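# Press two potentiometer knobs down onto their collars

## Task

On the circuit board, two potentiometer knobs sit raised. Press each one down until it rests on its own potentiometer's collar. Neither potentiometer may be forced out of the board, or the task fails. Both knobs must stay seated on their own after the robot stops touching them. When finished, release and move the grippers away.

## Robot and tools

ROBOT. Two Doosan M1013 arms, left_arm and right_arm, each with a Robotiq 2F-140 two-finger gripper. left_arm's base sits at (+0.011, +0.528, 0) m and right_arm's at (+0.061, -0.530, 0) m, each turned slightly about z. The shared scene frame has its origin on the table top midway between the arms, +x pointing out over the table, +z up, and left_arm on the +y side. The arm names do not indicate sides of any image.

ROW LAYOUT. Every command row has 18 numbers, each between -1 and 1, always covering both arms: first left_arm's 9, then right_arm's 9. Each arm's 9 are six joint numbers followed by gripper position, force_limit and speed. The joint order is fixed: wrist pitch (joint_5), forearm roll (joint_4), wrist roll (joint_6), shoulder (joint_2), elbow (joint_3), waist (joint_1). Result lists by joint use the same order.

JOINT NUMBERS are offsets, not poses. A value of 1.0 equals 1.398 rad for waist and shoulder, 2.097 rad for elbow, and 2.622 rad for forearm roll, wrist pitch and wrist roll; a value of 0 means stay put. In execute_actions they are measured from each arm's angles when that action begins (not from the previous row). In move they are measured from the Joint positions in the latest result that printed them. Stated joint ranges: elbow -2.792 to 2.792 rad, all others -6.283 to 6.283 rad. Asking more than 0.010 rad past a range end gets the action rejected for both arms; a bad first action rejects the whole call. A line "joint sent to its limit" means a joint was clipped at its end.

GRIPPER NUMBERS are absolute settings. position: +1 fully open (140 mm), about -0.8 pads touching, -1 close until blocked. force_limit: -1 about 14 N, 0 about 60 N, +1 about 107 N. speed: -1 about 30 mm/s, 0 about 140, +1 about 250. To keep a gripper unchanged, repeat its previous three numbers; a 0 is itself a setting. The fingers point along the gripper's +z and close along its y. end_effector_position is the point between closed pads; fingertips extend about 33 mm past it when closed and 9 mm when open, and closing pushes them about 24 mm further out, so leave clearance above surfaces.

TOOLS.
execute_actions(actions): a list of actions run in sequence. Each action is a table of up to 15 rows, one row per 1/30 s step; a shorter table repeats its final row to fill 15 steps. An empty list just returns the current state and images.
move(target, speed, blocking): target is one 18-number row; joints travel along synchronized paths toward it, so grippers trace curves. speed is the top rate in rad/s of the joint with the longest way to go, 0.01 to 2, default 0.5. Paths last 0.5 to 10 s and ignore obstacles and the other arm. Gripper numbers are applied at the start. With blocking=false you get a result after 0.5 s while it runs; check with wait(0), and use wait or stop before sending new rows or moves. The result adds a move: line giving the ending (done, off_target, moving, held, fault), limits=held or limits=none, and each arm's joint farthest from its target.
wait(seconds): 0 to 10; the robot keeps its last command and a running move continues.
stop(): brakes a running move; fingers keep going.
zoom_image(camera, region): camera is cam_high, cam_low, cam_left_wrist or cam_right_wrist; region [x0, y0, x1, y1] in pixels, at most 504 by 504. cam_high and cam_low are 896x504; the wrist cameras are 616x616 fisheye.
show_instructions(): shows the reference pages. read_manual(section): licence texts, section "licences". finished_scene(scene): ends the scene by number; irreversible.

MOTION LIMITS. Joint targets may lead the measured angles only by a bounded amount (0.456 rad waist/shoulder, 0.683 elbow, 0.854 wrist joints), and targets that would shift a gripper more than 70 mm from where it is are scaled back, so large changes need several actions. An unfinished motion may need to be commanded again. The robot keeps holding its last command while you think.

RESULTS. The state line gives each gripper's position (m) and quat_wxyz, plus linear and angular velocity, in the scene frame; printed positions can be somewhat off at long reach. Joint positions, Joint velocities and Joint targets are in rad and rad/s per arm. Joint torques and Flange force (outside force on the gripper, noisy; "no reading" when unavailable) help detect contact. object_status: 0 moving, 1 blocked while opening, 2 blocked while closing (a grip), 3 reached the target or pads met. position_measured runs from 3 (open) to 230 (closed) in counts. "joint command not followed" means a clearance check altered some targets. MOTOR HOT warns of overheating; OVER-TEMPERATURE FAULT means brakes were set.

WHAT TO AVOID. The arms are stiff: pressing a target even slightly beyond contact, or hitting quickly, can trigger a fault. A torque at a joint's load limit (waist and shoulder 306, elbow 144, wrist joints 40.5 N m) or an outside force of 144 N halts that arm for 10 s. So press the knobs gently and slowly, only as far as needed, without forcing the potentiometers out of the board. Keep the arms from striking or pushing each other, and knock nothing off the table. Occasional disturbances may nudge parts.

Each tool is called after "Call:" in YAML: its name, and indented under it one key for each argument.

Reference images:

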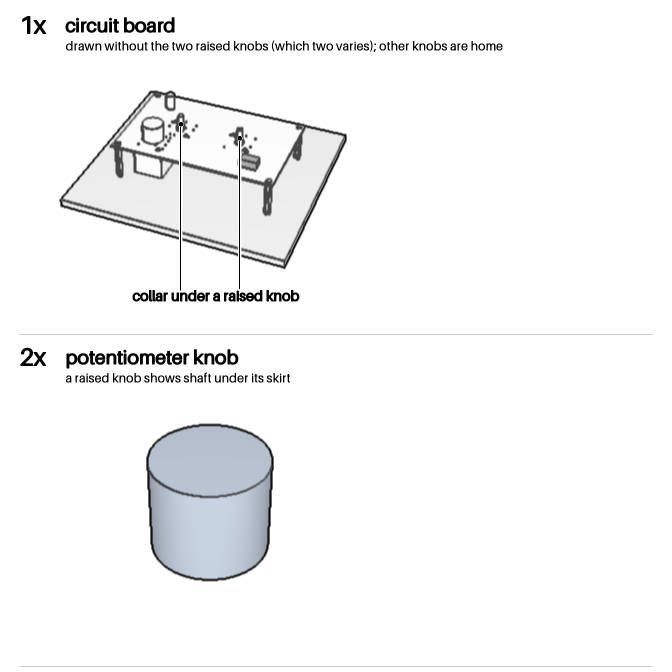

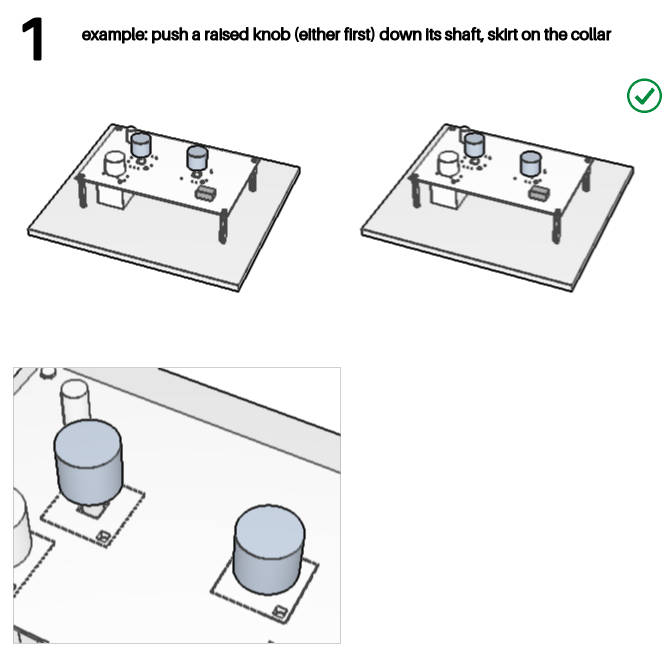

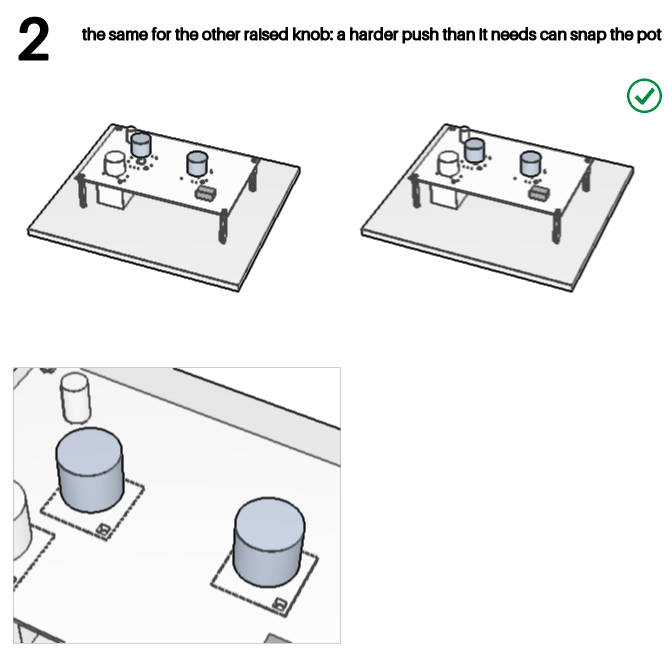

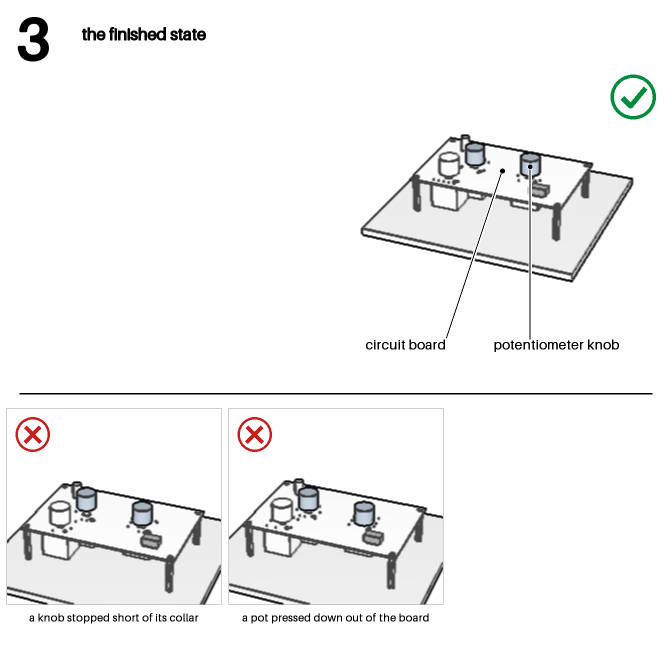

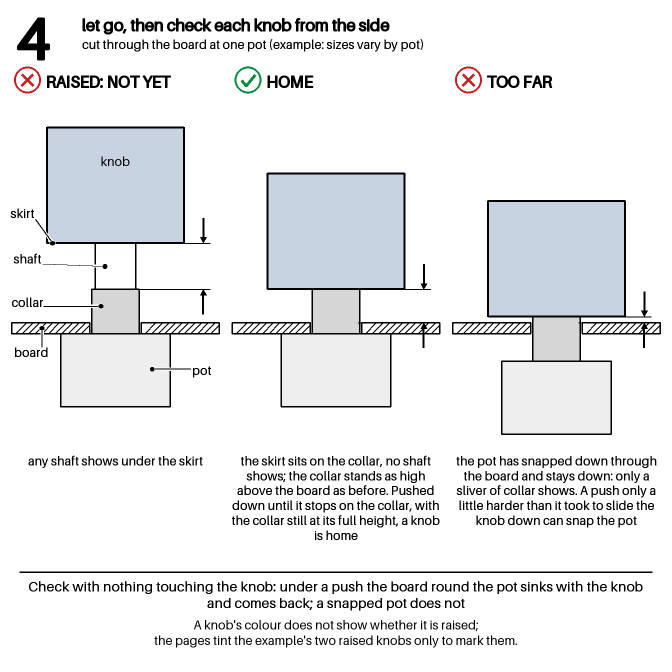

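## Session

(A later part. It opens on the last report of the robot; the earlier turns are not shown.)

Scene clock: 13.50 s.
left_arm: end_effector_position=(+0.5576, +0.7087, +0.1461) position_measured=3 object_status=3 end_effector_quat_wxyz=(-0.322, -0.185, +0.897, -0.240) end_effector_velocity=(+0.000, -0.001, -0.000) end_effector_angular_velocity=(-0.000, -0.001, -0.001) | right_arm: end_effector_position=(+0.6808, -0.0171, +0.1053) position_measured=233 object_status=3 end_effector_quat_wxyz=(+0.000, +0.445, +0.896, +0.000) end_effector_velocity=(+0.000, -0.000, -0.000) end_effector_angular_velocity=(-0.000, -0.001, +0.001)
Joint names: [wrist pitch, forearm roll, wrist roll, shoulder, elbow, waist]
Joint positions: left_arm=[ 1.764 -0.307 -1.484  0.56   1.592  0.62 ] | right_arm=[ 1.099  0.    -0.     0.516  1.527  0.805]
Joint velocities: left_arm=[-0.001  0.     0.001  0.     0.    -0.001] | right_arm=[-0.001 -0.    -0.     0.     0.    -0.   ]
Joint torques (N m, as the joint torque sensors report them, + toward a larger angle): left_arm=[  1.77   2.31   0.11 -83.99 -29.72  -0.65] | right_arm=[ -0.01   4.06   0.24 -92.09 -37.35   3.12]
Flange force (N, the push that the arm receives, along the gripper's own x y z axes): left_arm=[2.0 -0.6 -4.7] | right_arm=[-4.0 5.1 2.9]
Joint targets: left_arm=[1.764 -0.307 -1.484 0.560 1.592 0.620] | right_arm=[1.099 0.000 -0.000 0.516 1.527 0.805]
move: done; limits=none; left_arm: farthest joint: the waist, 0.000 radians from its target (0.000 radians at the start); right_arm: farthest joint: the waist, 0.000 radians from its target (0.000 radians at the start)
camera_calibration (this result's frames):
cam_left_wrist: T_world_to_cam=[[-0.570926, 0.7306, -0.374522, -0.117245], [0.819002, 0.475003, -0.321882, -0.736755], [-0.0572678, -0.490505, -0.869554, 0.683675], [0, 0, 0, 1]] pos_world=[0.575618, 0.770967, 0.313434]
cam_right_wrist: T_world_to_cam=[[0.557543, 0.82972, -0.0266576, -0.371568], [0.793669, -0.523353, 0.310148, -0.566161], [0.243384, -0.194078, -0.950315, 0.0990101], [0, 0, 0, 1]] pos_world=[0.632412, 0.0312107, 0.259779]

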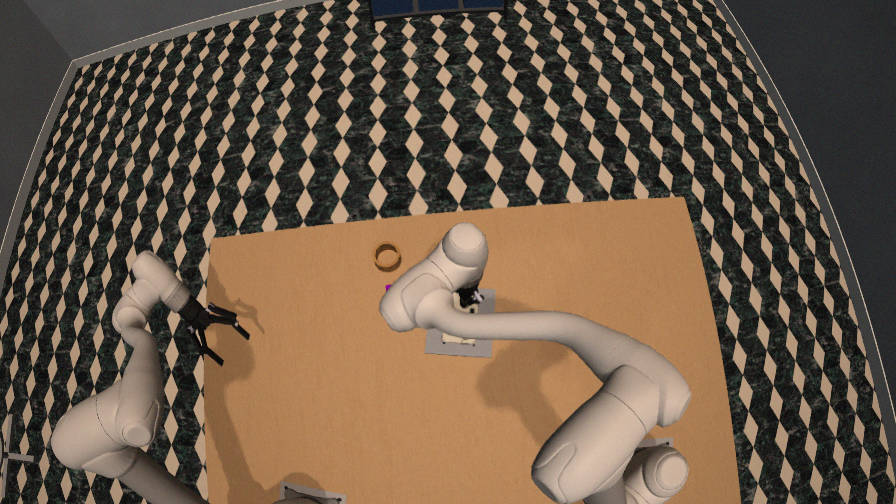

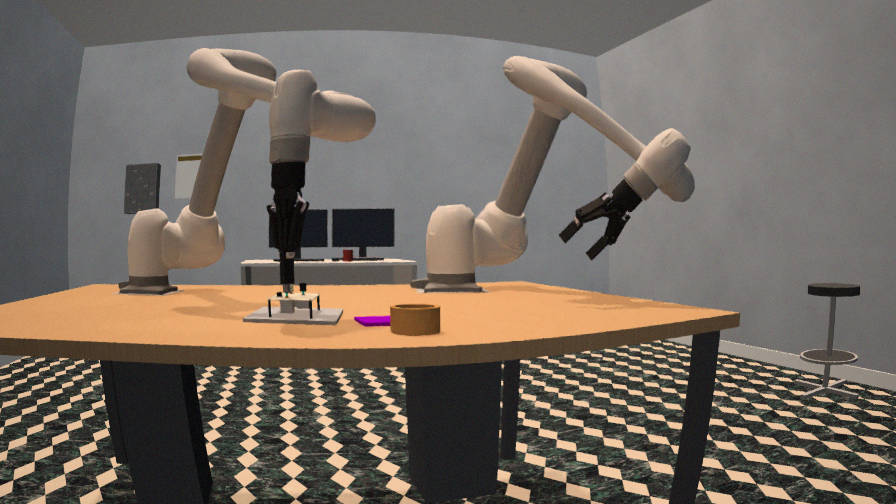

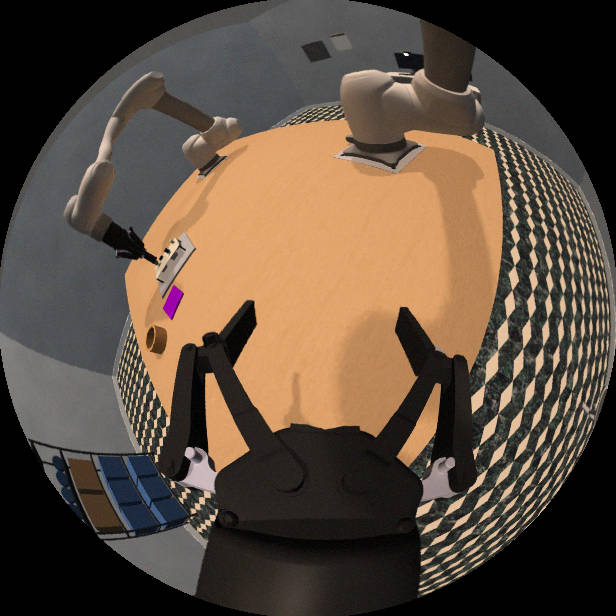

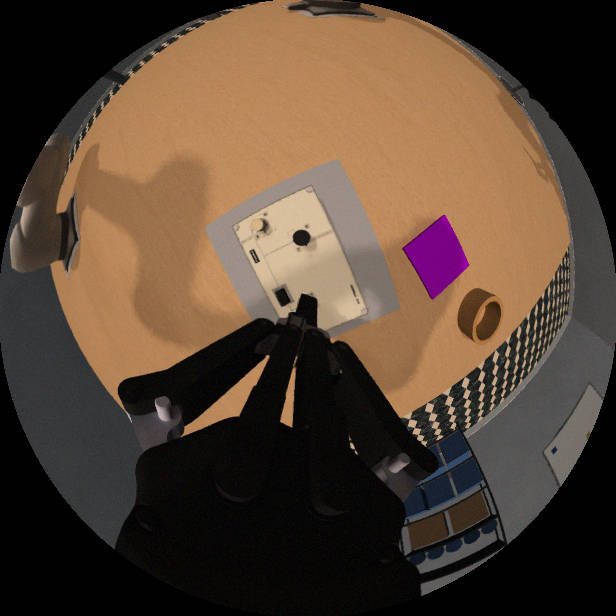

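Call:
move:
  target: [0,0,0,0,0,0,1,0,0,-0.000595,0,0,0.00052,0.000397,0,-1,0,1]
  speed: 0.01

Call:
zoom_image:
  camera: "cam_low"
  region: [250, 250, 340, 320]

Scene clock: 14.33 s.
left_arm: end_effector_position=(+0.5576, +0.7087, +0.1461) position_measured=3 object_status=3 end_effector_quat_wxyz=(-0.322, -0.185, +0.897, -0.240) end_effector_velocity=(+0.000, -0.000, +0.000) end_effector_angular_velocity=(+0.000, -0.001, -0.000) | right_arm: end_effector_position=(+0.6808, -0.0171, +0.1043) position_measured=233 object_status=3 end_effector_quat_wxyz=(+0.000, +0.445, +0.896, +0.000) end_effector_velocity=(-0.000, -0.000, -0.000) end_effector_angular_velocity=(-0.000, +0.000, +0.000)
Joint names: [wrist pitch, forearm roll, wrist roll, shoulder, elbow, waist]
Joint positions: left_arm=[ 1.764 -0.307 -1.484  0.56   1.592  0.62 ] | right_arm=[ 1.097  0.    -0.     0.517  1.527  0.805]
Joint velocities: left_arm=[-0. -0.  0. -0.  0. -0.] | right_arm=[-0.     0.    -0.     0.     0.001  0.   ]
Joint torques (N m, as the joint torque sensors report them, + toward a larger angle): left_arm=[  1.8    2.33   0.02 -84.26 -29.52  -1.02] | right_arm=[ -0.31   4.4   -0.16 -89.08 -36.     2.61]
Flange force (N, the push that the arm receives, along the gripper's own x y z axes): left_arm=[1.5 0.0 -5.2] | right_arm=[-2.9 4.0 -0.7]
Joint targets: left_arm=[1.764 -0.307 -1.484 0.560 1.592 0.620] | right_arm=[1.097 0.000 -0.000 0.517 1.527 0.805]
move: done; limits=none; left_arm: farthest joint: the waist, 0.000 radians from its target (0.000 radians at the start); right_arm: farthest joint: the elbow, 0.001 radians from its target (0.001 radians at the start)
camera_calibration (this result's frames):
cam_left_wrist: T_world_to_cam=[[-0.570926, 0.7306, -0.374522, -0.117245], [0.819002, 0.475003, -0.321882, -0.736755], [-0.0572681, -0.490506, -0.869554, 0.683676], [0, 0, 0, 1]] pos_world=[0.575618, 0.770967, 0.313434]
cam_right_wrist: T_world_to_cam=[[0.557543, 0.82972, -0.0266448, -0.371595], [0.793666, -0.523355, 0.310152, -0.565856], [0.243395, -0.19407, -0.950313, 0.0980723], [0, 0, 0, 1]] pos_world=[0.63241, 0.0312092, 0.2588]

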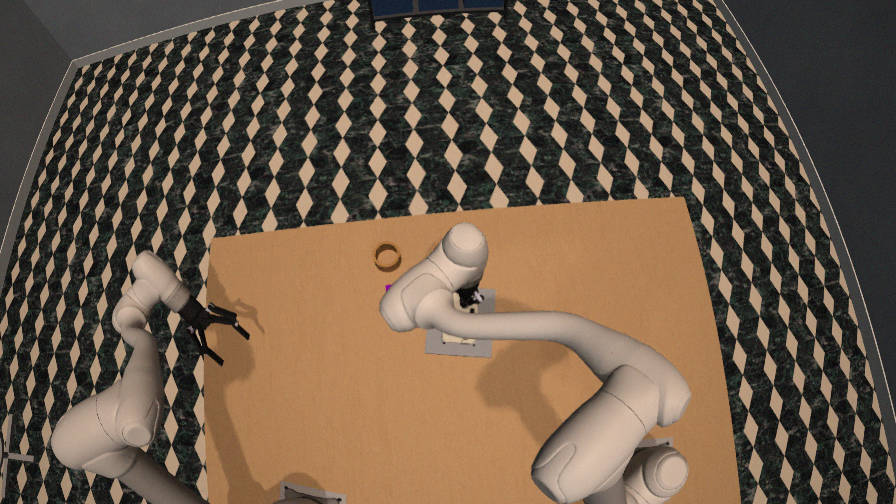

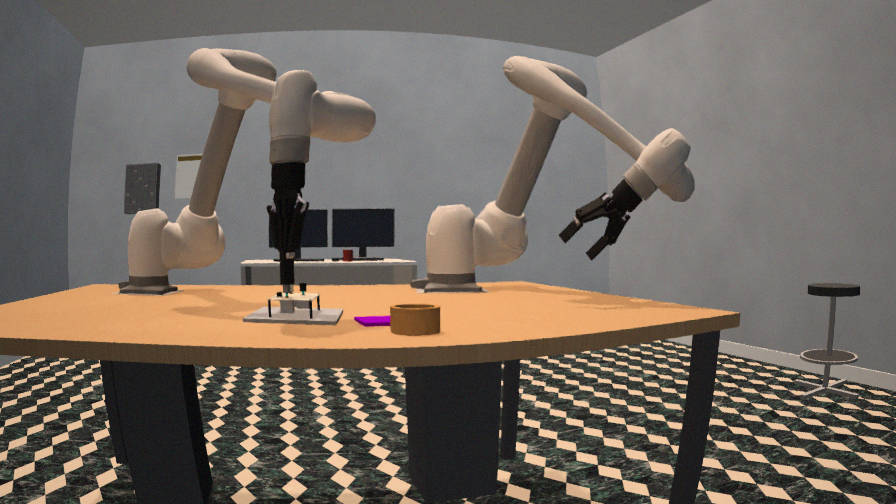

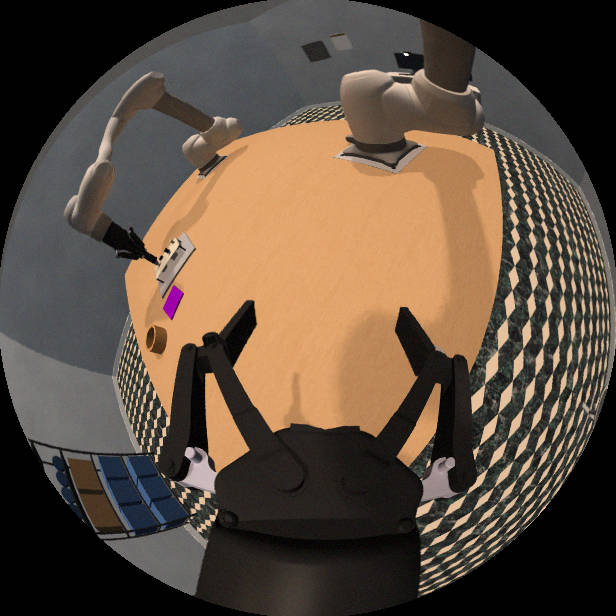

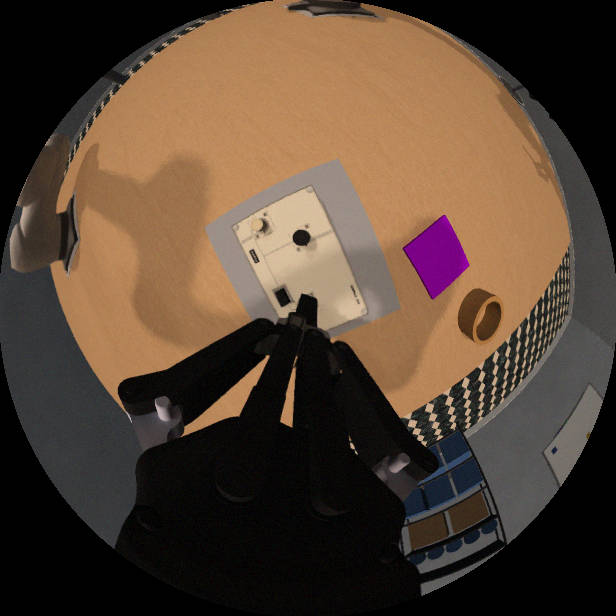

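Region (250, 250, 340, 320) of cam_low's 896x504 image, scaled by 5.600, with more detail than that image has.

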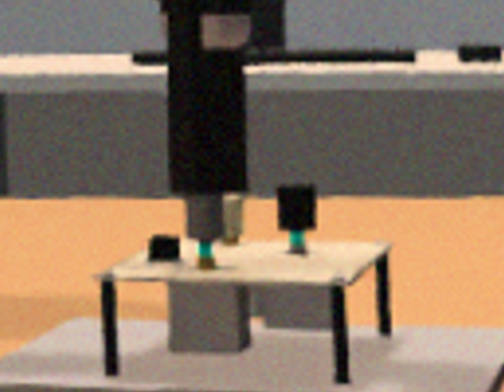

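Call:
move:
  target: [0,0,0,0,0,0,1,0,0,-0.000595,0,0,0.00052,0.000397,0,-1,0,1]
  speed: 0.01

Call:
zoom_image:
  camera: "cam_low"
  region: [250, 250, 340, 320]

Scene clock: 15.17 s.
left_arm: end_effector_position=(+0.5576, +0.7087, +0.1461) position_measured=3 object_status=3 end_effector_quat_wxyz=(-0.322, -0.185, +0.897, -0.240) end_effector_velocity=(-0.000, +0.000, -0.000) end_effector_angular_velocity=(-0.001, +0.001, +0.000) | right_arm: end_effector_position=(+0.6807, -0.0171, +0.1034) position_measured=233 object_status=3 end_effector_quat_wxyz=(+0.000, +0.445, +0.896, +0.000) end_effector_velocity=(+0.000, +0.000, -0.000) end_effector_angular_velocity=(-0.000, -0.001, +0.000)
Joint names: [wrist pitch, forearm roll, wrist roll, shoulder, elbow, waist]
Joint positions: left_arm=[ 1.764 -0.307 -1.484  0.56   1.592  0.62 ] | right_arm=[ 1.096  0.    -0.     0.517  1.528  0.805]
Joint velocities: left_arm=[0.001 0.    0.    0.    0.    0.   ] | right_arm=[-0.001 -0.001  0.     0.    -0.     0.   ]
Joint torques (N m, as the joint torque sensors report them, + toward a larger angle): left_arm=[  1.74   2.51   0.02 -85.23 -29.21  -0.42] | right_arm=[ -0.25   3.9   -0.13 -88.7  -35.26   4.63]
Flange force (N, the push that the arm receives, along the gripper's own x y z axes): left_arm=[-0.6 -0.5 -5.9] | right_arm=[-5.4 5.1 -1.4]
Joint targets: left_arm=[1.764 -0.307 -1.484 0.560 1.592 0.620] | right_arm=[1.096 0.000 -0.000 0.517 1.528 0.805]
move: done; limits=none; left_arm: farthest joint: the waist, 0.000 radians from its target (0.000 radians at the start); right_arm: farthest joint: the waist, 0.000 radians from its target (0.000 radians at the start)
camera_calibration (this result's frames):
cam_left_wrist: T_world_to_cam=[[-0.570926, 0.7306, -0.374523, -0.117245], [0.819002, 0.475003, -0.321882, -0.736755], [-0.0572679, -0.490506, -0.869554, 0.683675], [0, 0, 0, 1]] pos_world=[0.575618, 0.770967, 0.313434]
cam_right_wrist: T_world_to_cam=[[0.557543, 0.829721, -0.0266313, -0.371621], [0.793662, -0.523358, 0.310157, -0.56555], [0.243406, -0.194062, -0.950312, 0.0971351], [0, 0, 0, 1]] pos_world=[0.632407, 0.0312068, 0.257821]

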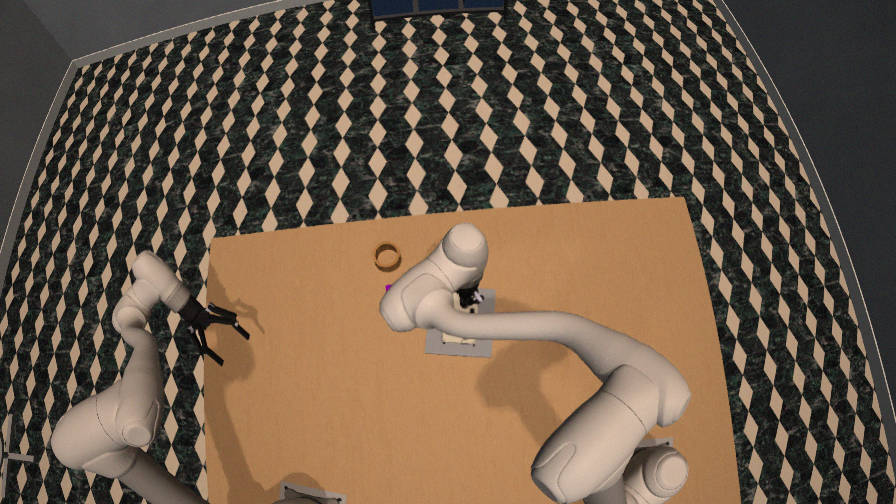

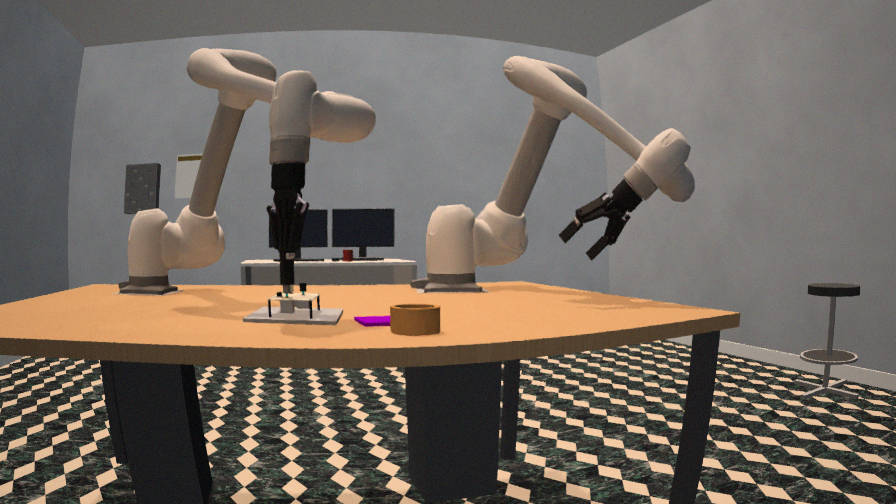

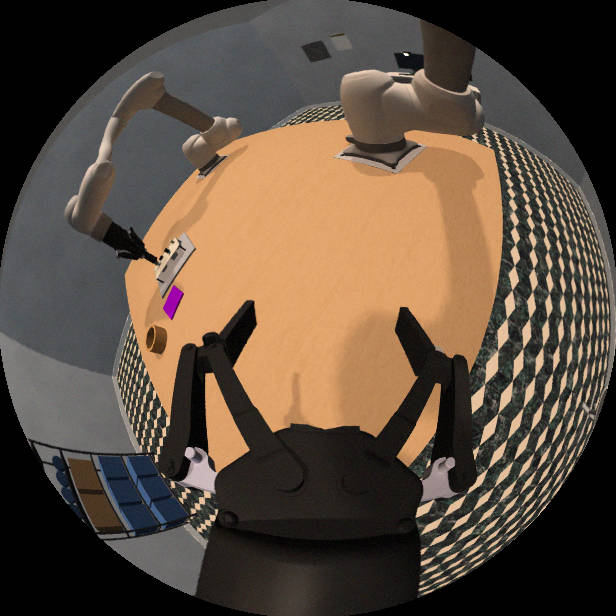

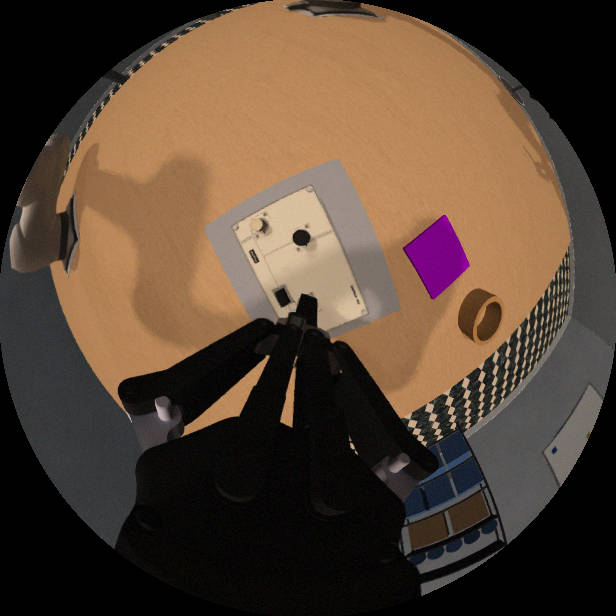

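Region (250, 250, 340, 320) of cam_low's 896x504 image, scaled by 5.600, with more detail than that image has.

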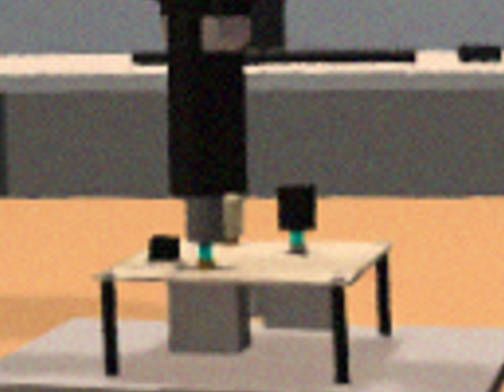

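Call:
zoom_image:
  camera: "cam_low"
  region: [270, 278, 312, 304]

Region (270, 278, 312, 304) of cam_low's 896x504 image, scaled by 12.000, with more detail than that image has; it fills the top 312 rows of this view, and the rest is white.

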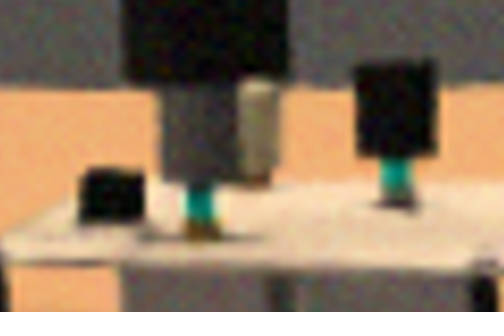

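Call:
move:
  target: [0,0,0,0,0,0,1,0,0,-0.000893,0,0,0.00078,0.000596,0,-1,0,1]
  speed: 0.01

Call:
move:
  target: [0,0,0,0,0,0,1,0,0,-0.000893,0,0,0.00078,0.000596,0,-1,0,1]
  speed: 0.01

Call:
zoom_image:
  camera: "cam_low"
  region: [270, 278, 312, 304]

Scene clock: 16.83 s.
left_arm: end_effector_position=(+0.5576, +0.7087, +0.1461) position_measured=3 object_status=3 end_effector_quat_wxyz=(-0.322, -0.185, +0.897, -0.240) end_effector_velocity=(+0.000, +0.000, -0.000) end_effector_angular_velocity=(+0.001, -0.001, +0.000) | right_arm: end_effector_position=(+0.6807, -0.0171, +0.1019) position_measured=233 object_status=3 end_effector_quat_wxyz=(+0.000, +0.445, +0.896, +0.000) end_effector_velocity=(-0.000, +0.000, -0.000) end_effector_angular_velocity=(+0.000, +0.000, -0.001)
Joint names: [wrist pitch, forearm roll, wrist roll, shoulder, elbow, waist]
Joint positions: left_arm=[ 1.764 -0.307 -1.484  0.56   1.592  0.62 ] | right_arm=[ 1.094  0.    -0.     0.518  1.529  0.805]
Joint velocities: left_arm=[-0.001 -0.     0.    -0.     0.     0.   ] | right_arm=[-0.001  0.     0.001  0.     0.    -0.   ]
Joint torques (N m, as the joint torque sensors report them, + toward a larger angle): left_arm=[  1.81   2.4    0.04 -84.87 -29.48  -0.43] | right_arm=[ -0.54   4.13  -0.07 -83.81 -34.28   3.49]
Flange force (N, the push that the arm receives, along the gripper's own x y z axes): left_arm=[0.3 -0.7 -5.1] | right_arm=[-4.2 0.3 -6.4]
Joint targets: left_arm=[1.764 -0.307 -1.484 0.560 1.592 0.620] | right_arm=[1.094 0.000 -0.000 0.518 1.529 0.805]
move: done; limits=none; left_arm: farthest joint: the waist, 0.000 radians from its target (0.000 radians at the start); right_arm: farthest joint: the waist, 0.000 radians from its target (0.000 radians at the start)
camera_calibration (this result's frames):
cam_left_wrist: T_world_to_cam=[[-0.570926, 0.7306, -0.374523, -0.117245], [0.819002, 0.475003, -0.321882, -0.736755], [-0.0572678, -0.490506, -0.869554, 0.683675], [0, 0, 0, 1]] pos_world=[0.575618, 0.770967, 0.313434]
cam_right_wrist: T_world_to_cam=[[0.557544, 0.829721, -0.0266106, -0.371658], [0.793656, -0.523362, 0.310164, -0.56509], [0.243422, -0.19405, -0.950311, 0.0957297], [0, 0, 0, 1]] pos_world=[0.6324, 0.0312018, 0.256353]

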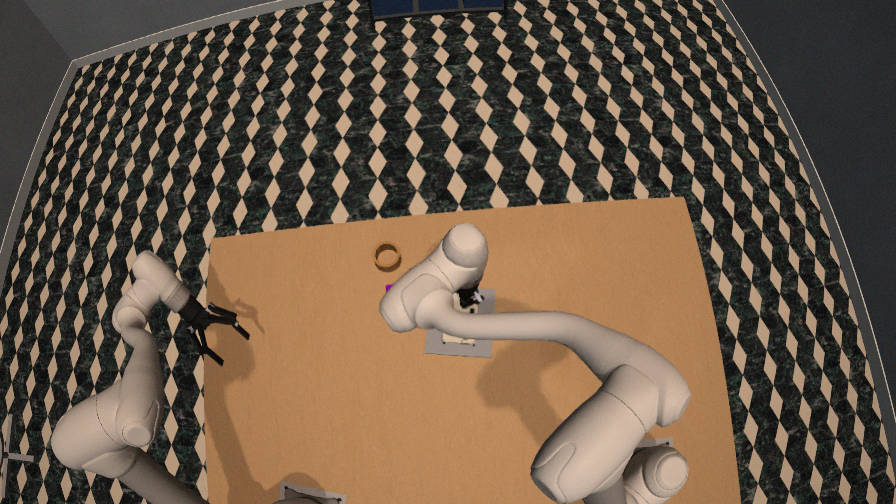

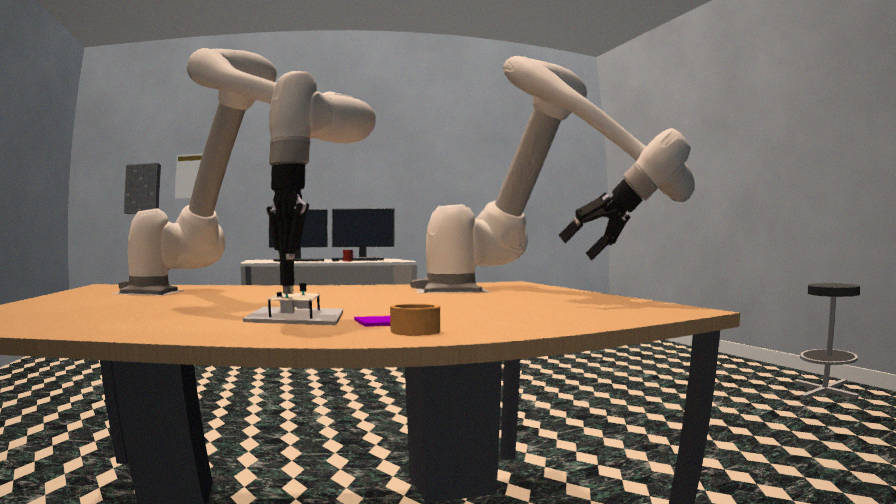

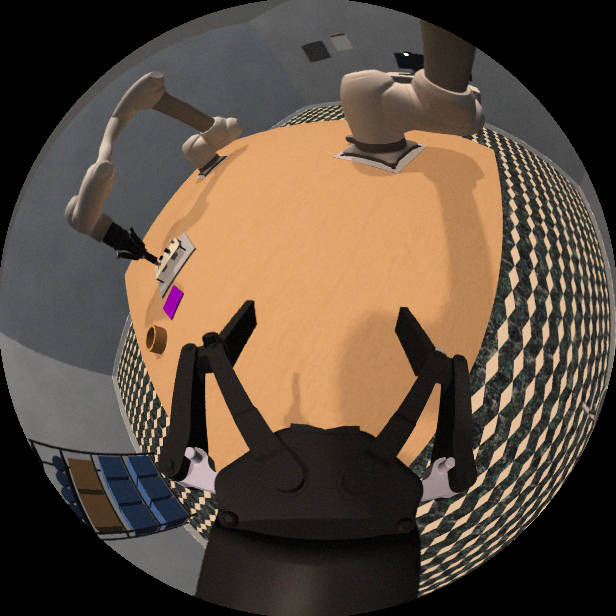

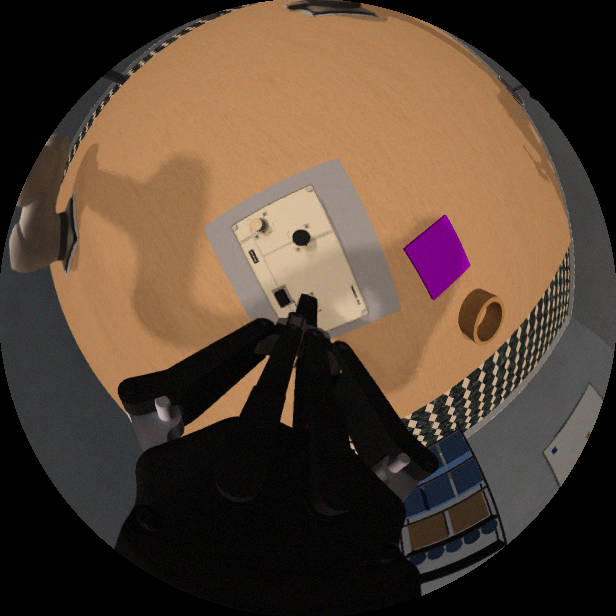

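Scene clock: 17.53 s.
left_arm: end_effector_position=(+0.5576, +0.7087, +0.1461) position_measured=3 object_status=3 end_effector_quat_wxyz=(-0.322, -0.185, +0.897, -0.240) end_effector_velocity=(-0.000, -0.000, -0.000) end_effector_angular_velocity=(+0.000, +0.000, -0.000) | right_arm: end_effector_position=(+0.6807, -0.0171, +0.1004) position_measured=233 object_status=3 end_effector_quat_wxyz=(+0.000, +0.445, +0.896, +0.000) end_effector_velocity=(-0.000, -0.000, -0.000) end_effector_angular_velocity=(-0.001, +0.000, +0.001)
Joint names: [wrist pitch, forearm roll, wrist roll, shoulder, elbow, waist]
Joint positions: left_arm=[ 1.764 -0.307 -1.484  0.56   1.592  0.62 ] | right_arm=[ 1.091  0.    -0.     0.519  1.531  0.805]
Joint velocities: left_arm=[-0.     0.    -0.    -0.     0.    -0.001] | right_arm=[-0.    -0.001 -0.001  0.     0.001 -0.   ]
Joint torques (N m, as the joint torque sensors report them, + toward a larger angle): left_arm=[  1.8    2.41  -0.06 -84.37 -29.63  -1.36] | right_arm=[ -0.74   4.04  -0.22 -81.06 -31.53   0.94]
Flange force (N, the push that the arm receives, along the gripper's own x y z axes): left_arm=[1.4 0.5 -5.0] | right_arm=[-0.8 2.9 -11.0]
Joint targets: left_arm=[1.764 -0.307 -1.484 0.560 1.592 0.620] | right_arm=[1.091 0.000 -0.000 0.519 1.531 0.805]
move: done; limits=none; left_arm: farthest joint: the waist, 0.000 radians from its target (0.000 radians at the start); right_arm: farthest joint: the waist, 0.000 radians from its target (0.000 radians at the start)
camera_calibration (this result's frames):
cam_left_wrist: T_world_to_cam=[[-0.570926, 0.7306, -0.374522, -0.117245], [0.819002, 0.475003, -0.321882, -0.736755], [-0.0572679, -0.490505, -0.869554, 0.683675], [0, 0, 0, 1]] pos_world=[0.575618, 0.770967, 0.313434]
cam_right_wrist: T_world_to_cam=[[0.557544, 0.829721, -0.0265886, -0.371692], [0.793651, -0.523367, 0.310171, -0.56463], [0.24344, -0.194036, -0.950309, 0.0943252], [0, 0, 0, 1]] pos_world=[0.632391, 0.0311952, 0.254887]

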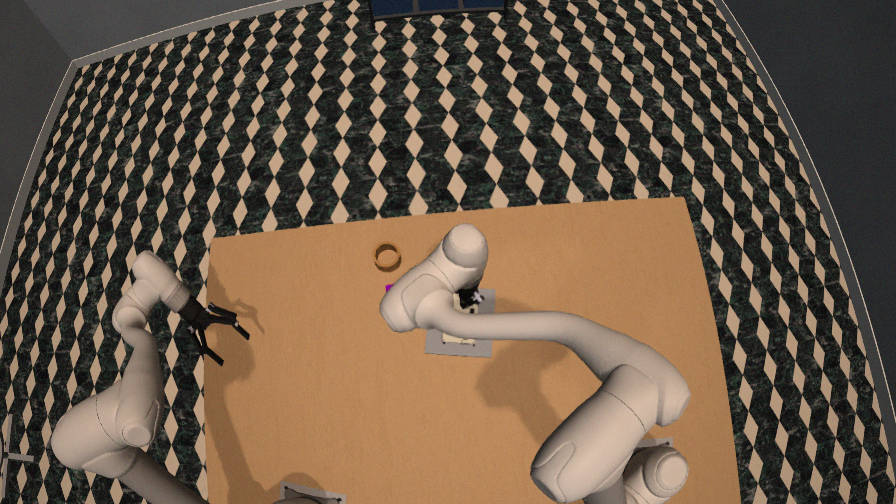

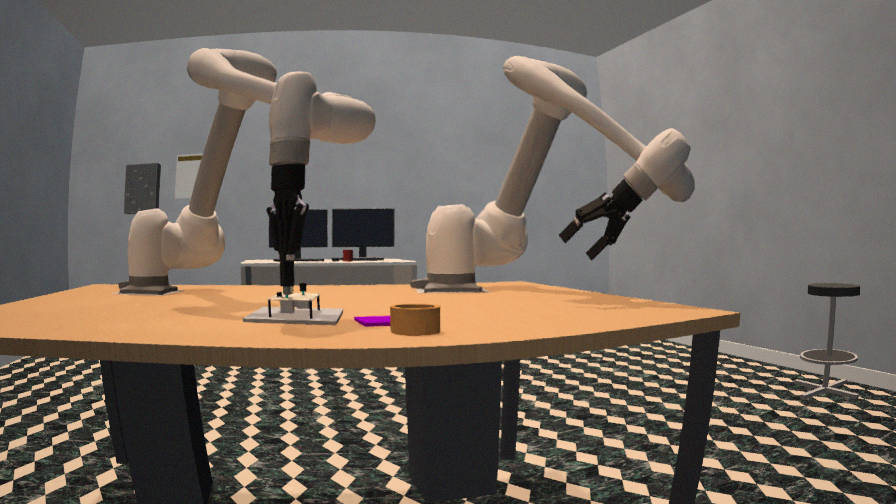

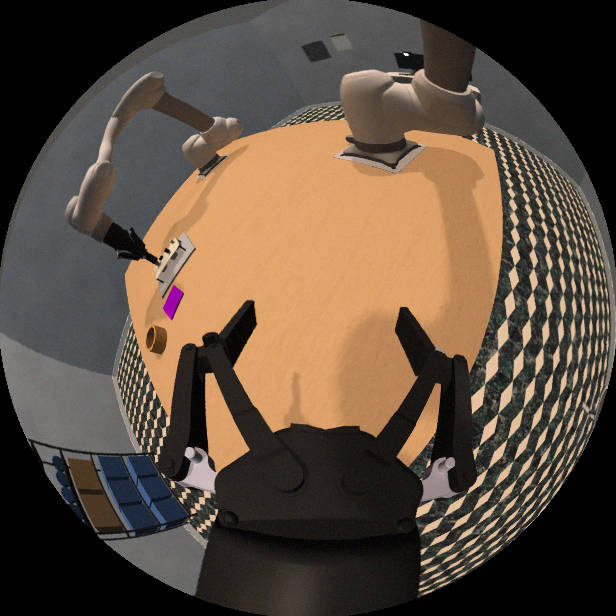

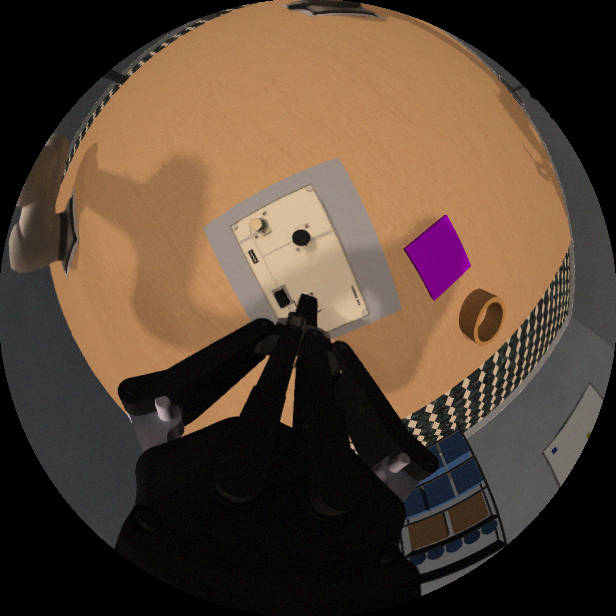

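Region (270, 278, 312, 304) of cam_low's 896x504 image, scaled by 12.000, with more detail than that image has; it fills the top 312 rows of this view, and the rest is white.

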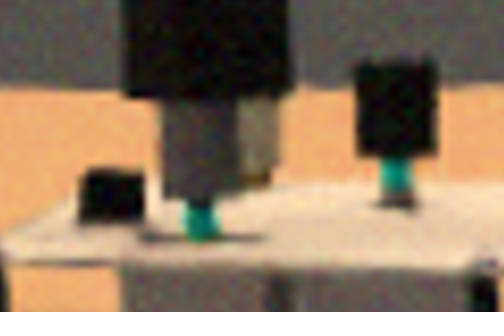

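Call:
move:
  target: [0,0,0,0,0,0,1,0,0,-0.000595,0,0,0.00052,0.000397,0,-1,0,1]
  speed: 0.01

Call:
zoom_image:
  camera: "cam_low"
  region: [270, 278, 312, 304]

Scene clock: 18.50 s.
left_arm: end_effector_position=(+0.5576, +0.7087, +0.1461) position_measured=3 object_status=3 end_effector_quat_wxyz=(-0.322, -0.185, +0.897, -0.240) end_effector_velocity=(+0.000, +0.000, +0.000) end_effector_angular_velocity=(+0.000, -0.001, -0.000) | right_arm: end_effector_position=(+0.6807, -0.0171, +0.0995) position_measured=233 object_status=3 end_effector_quat_wxyz=(+0.000, +0.445, +0.896, +0.000) end_effector_velocity=(-0.000, +0.000, -0.000) end_effector_angular_velocity=(+0.001, +0.000, -0.000)
Joint names: [wrist pitch, forearm roll, wrist roll, shoulder, elbow, waist]
Joint positions: left_arm=[ 1.764 -0.307 -1.484  0.56   1.592  0.62 ] | right_arm=[ 1.09   0.    -0.     0.52   1.531  0.805]
Joint velocities: left_arm=[-0.    -0.     0.    -0.    -0.001 -0.   ] | right_arm=[-0.001  0.001 -0.     0.     0.    -0.   ]
Joint torques (N m, as the joint torque sensors report them, + toward a larger angle): left_arm=[  1.68   2.42   0.06 -84.45 -29.51  -0.55] | right_arm=[ -0.44   3.94  -0.04 -79.96 -32.18   4.63]
Flange force (N, the push that the arm receives, along the gripper's own x y z axes): left_arm=[1.3 -0.7 -5.5] | right_arm=[-5.7 -0.6 -10.7]
Joint targets: left_arm=[1.764 -0.307 -1.484 0.560 1.592 0.620] | right_arm=[1.090 0.000 -0.000 0.520 1.531 0.805]
move: done; limits=none; left_arm: farthest joint: the waist, 0.000 radians from its target (0.000 radians at the start); right_arm: farthest joint: the waist, 0.000 radians from its target (0.000 radians at the start)
camera_calibration (this result's frames):
cam_left_wrist: T_world_to_cam=[[-0.570926, 0.7306, -0.374522, -0.117245], [0.819002, 0.475003, -0.321882, -0.736755], [-0.0572678, -0.490505, -0.869554, 0.683675], [0, 0, 0, 1]] pos_world=[0.575618, 0.770967, 0.313434]
cam_right_wrist: T_world_to_cam=[[0.557544, 0.829721, -0.0265884, -0.371708], [0.793651, -0.523366, 0.310171, -0.56432], [0.24344, -0.194036, -0.950309, 0.0933887], [0, 0, 0, 1]] pos_world=[0.632382, 0.0311884, 0.253901]

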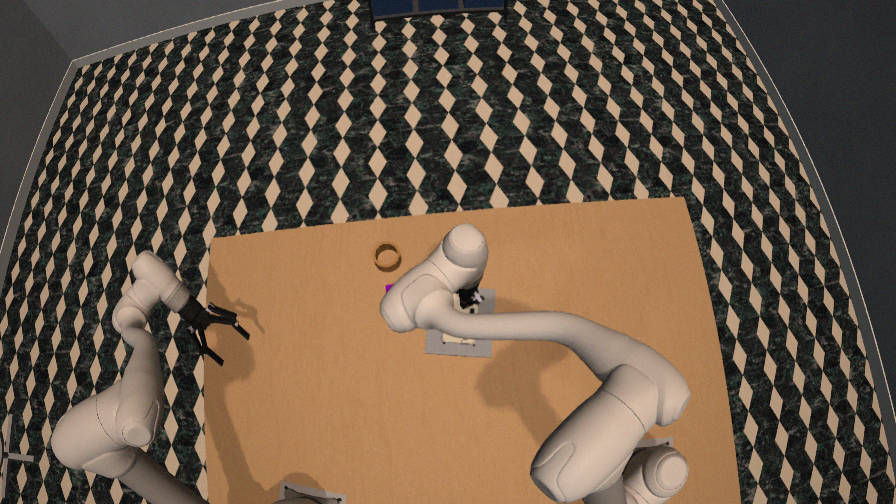

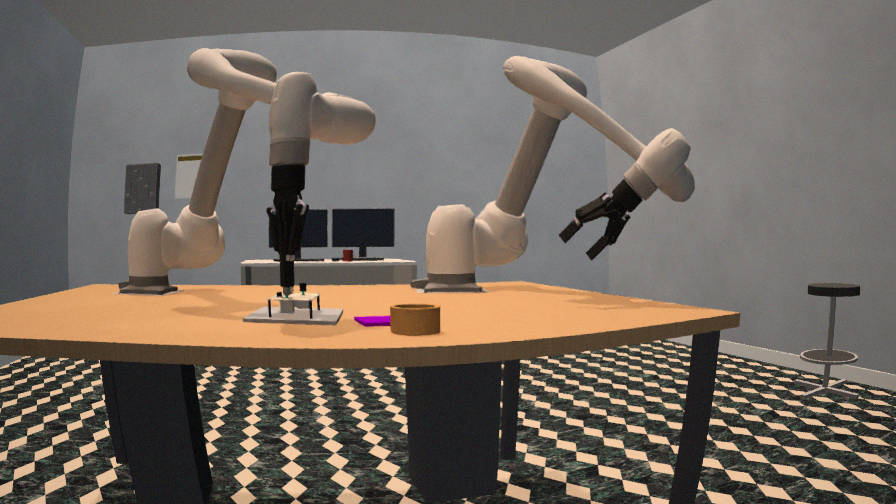

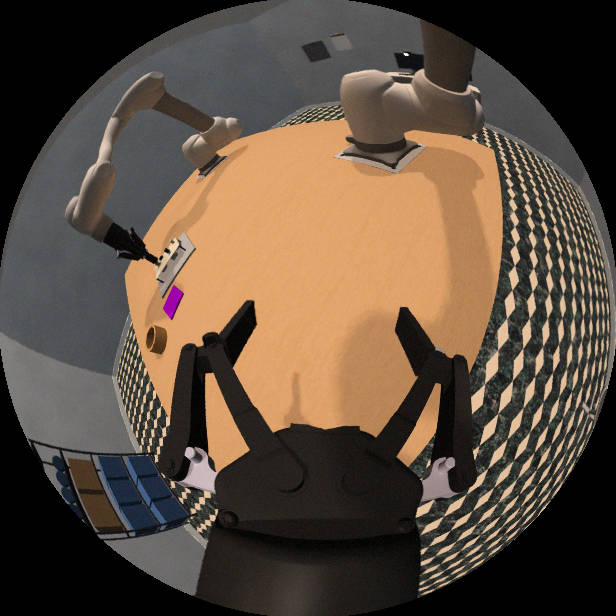

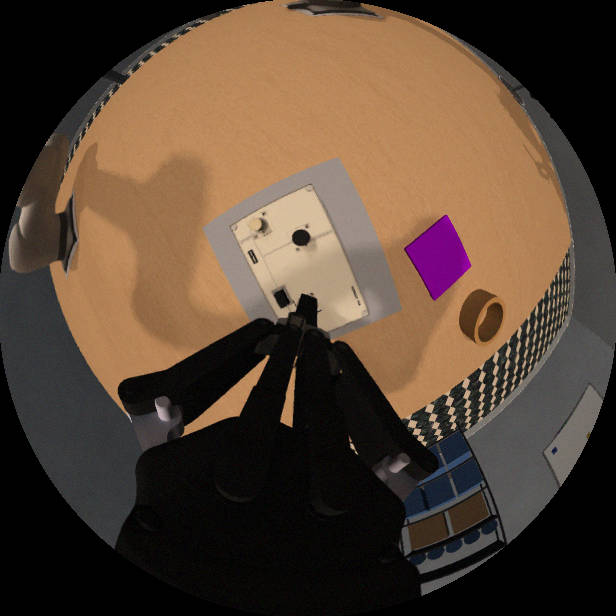

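Region (270, 278, 312, 304) of cam_low's 896x504 image, scaled by 12.000, with more detail than that image has; it fills the top 312 rows of this view, and the rest is white.

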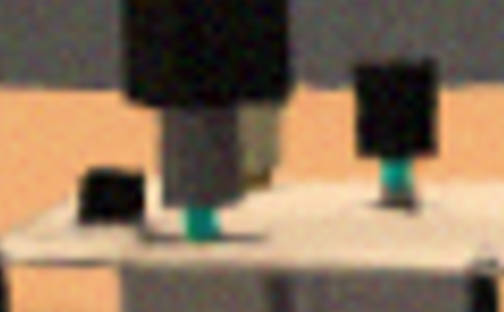

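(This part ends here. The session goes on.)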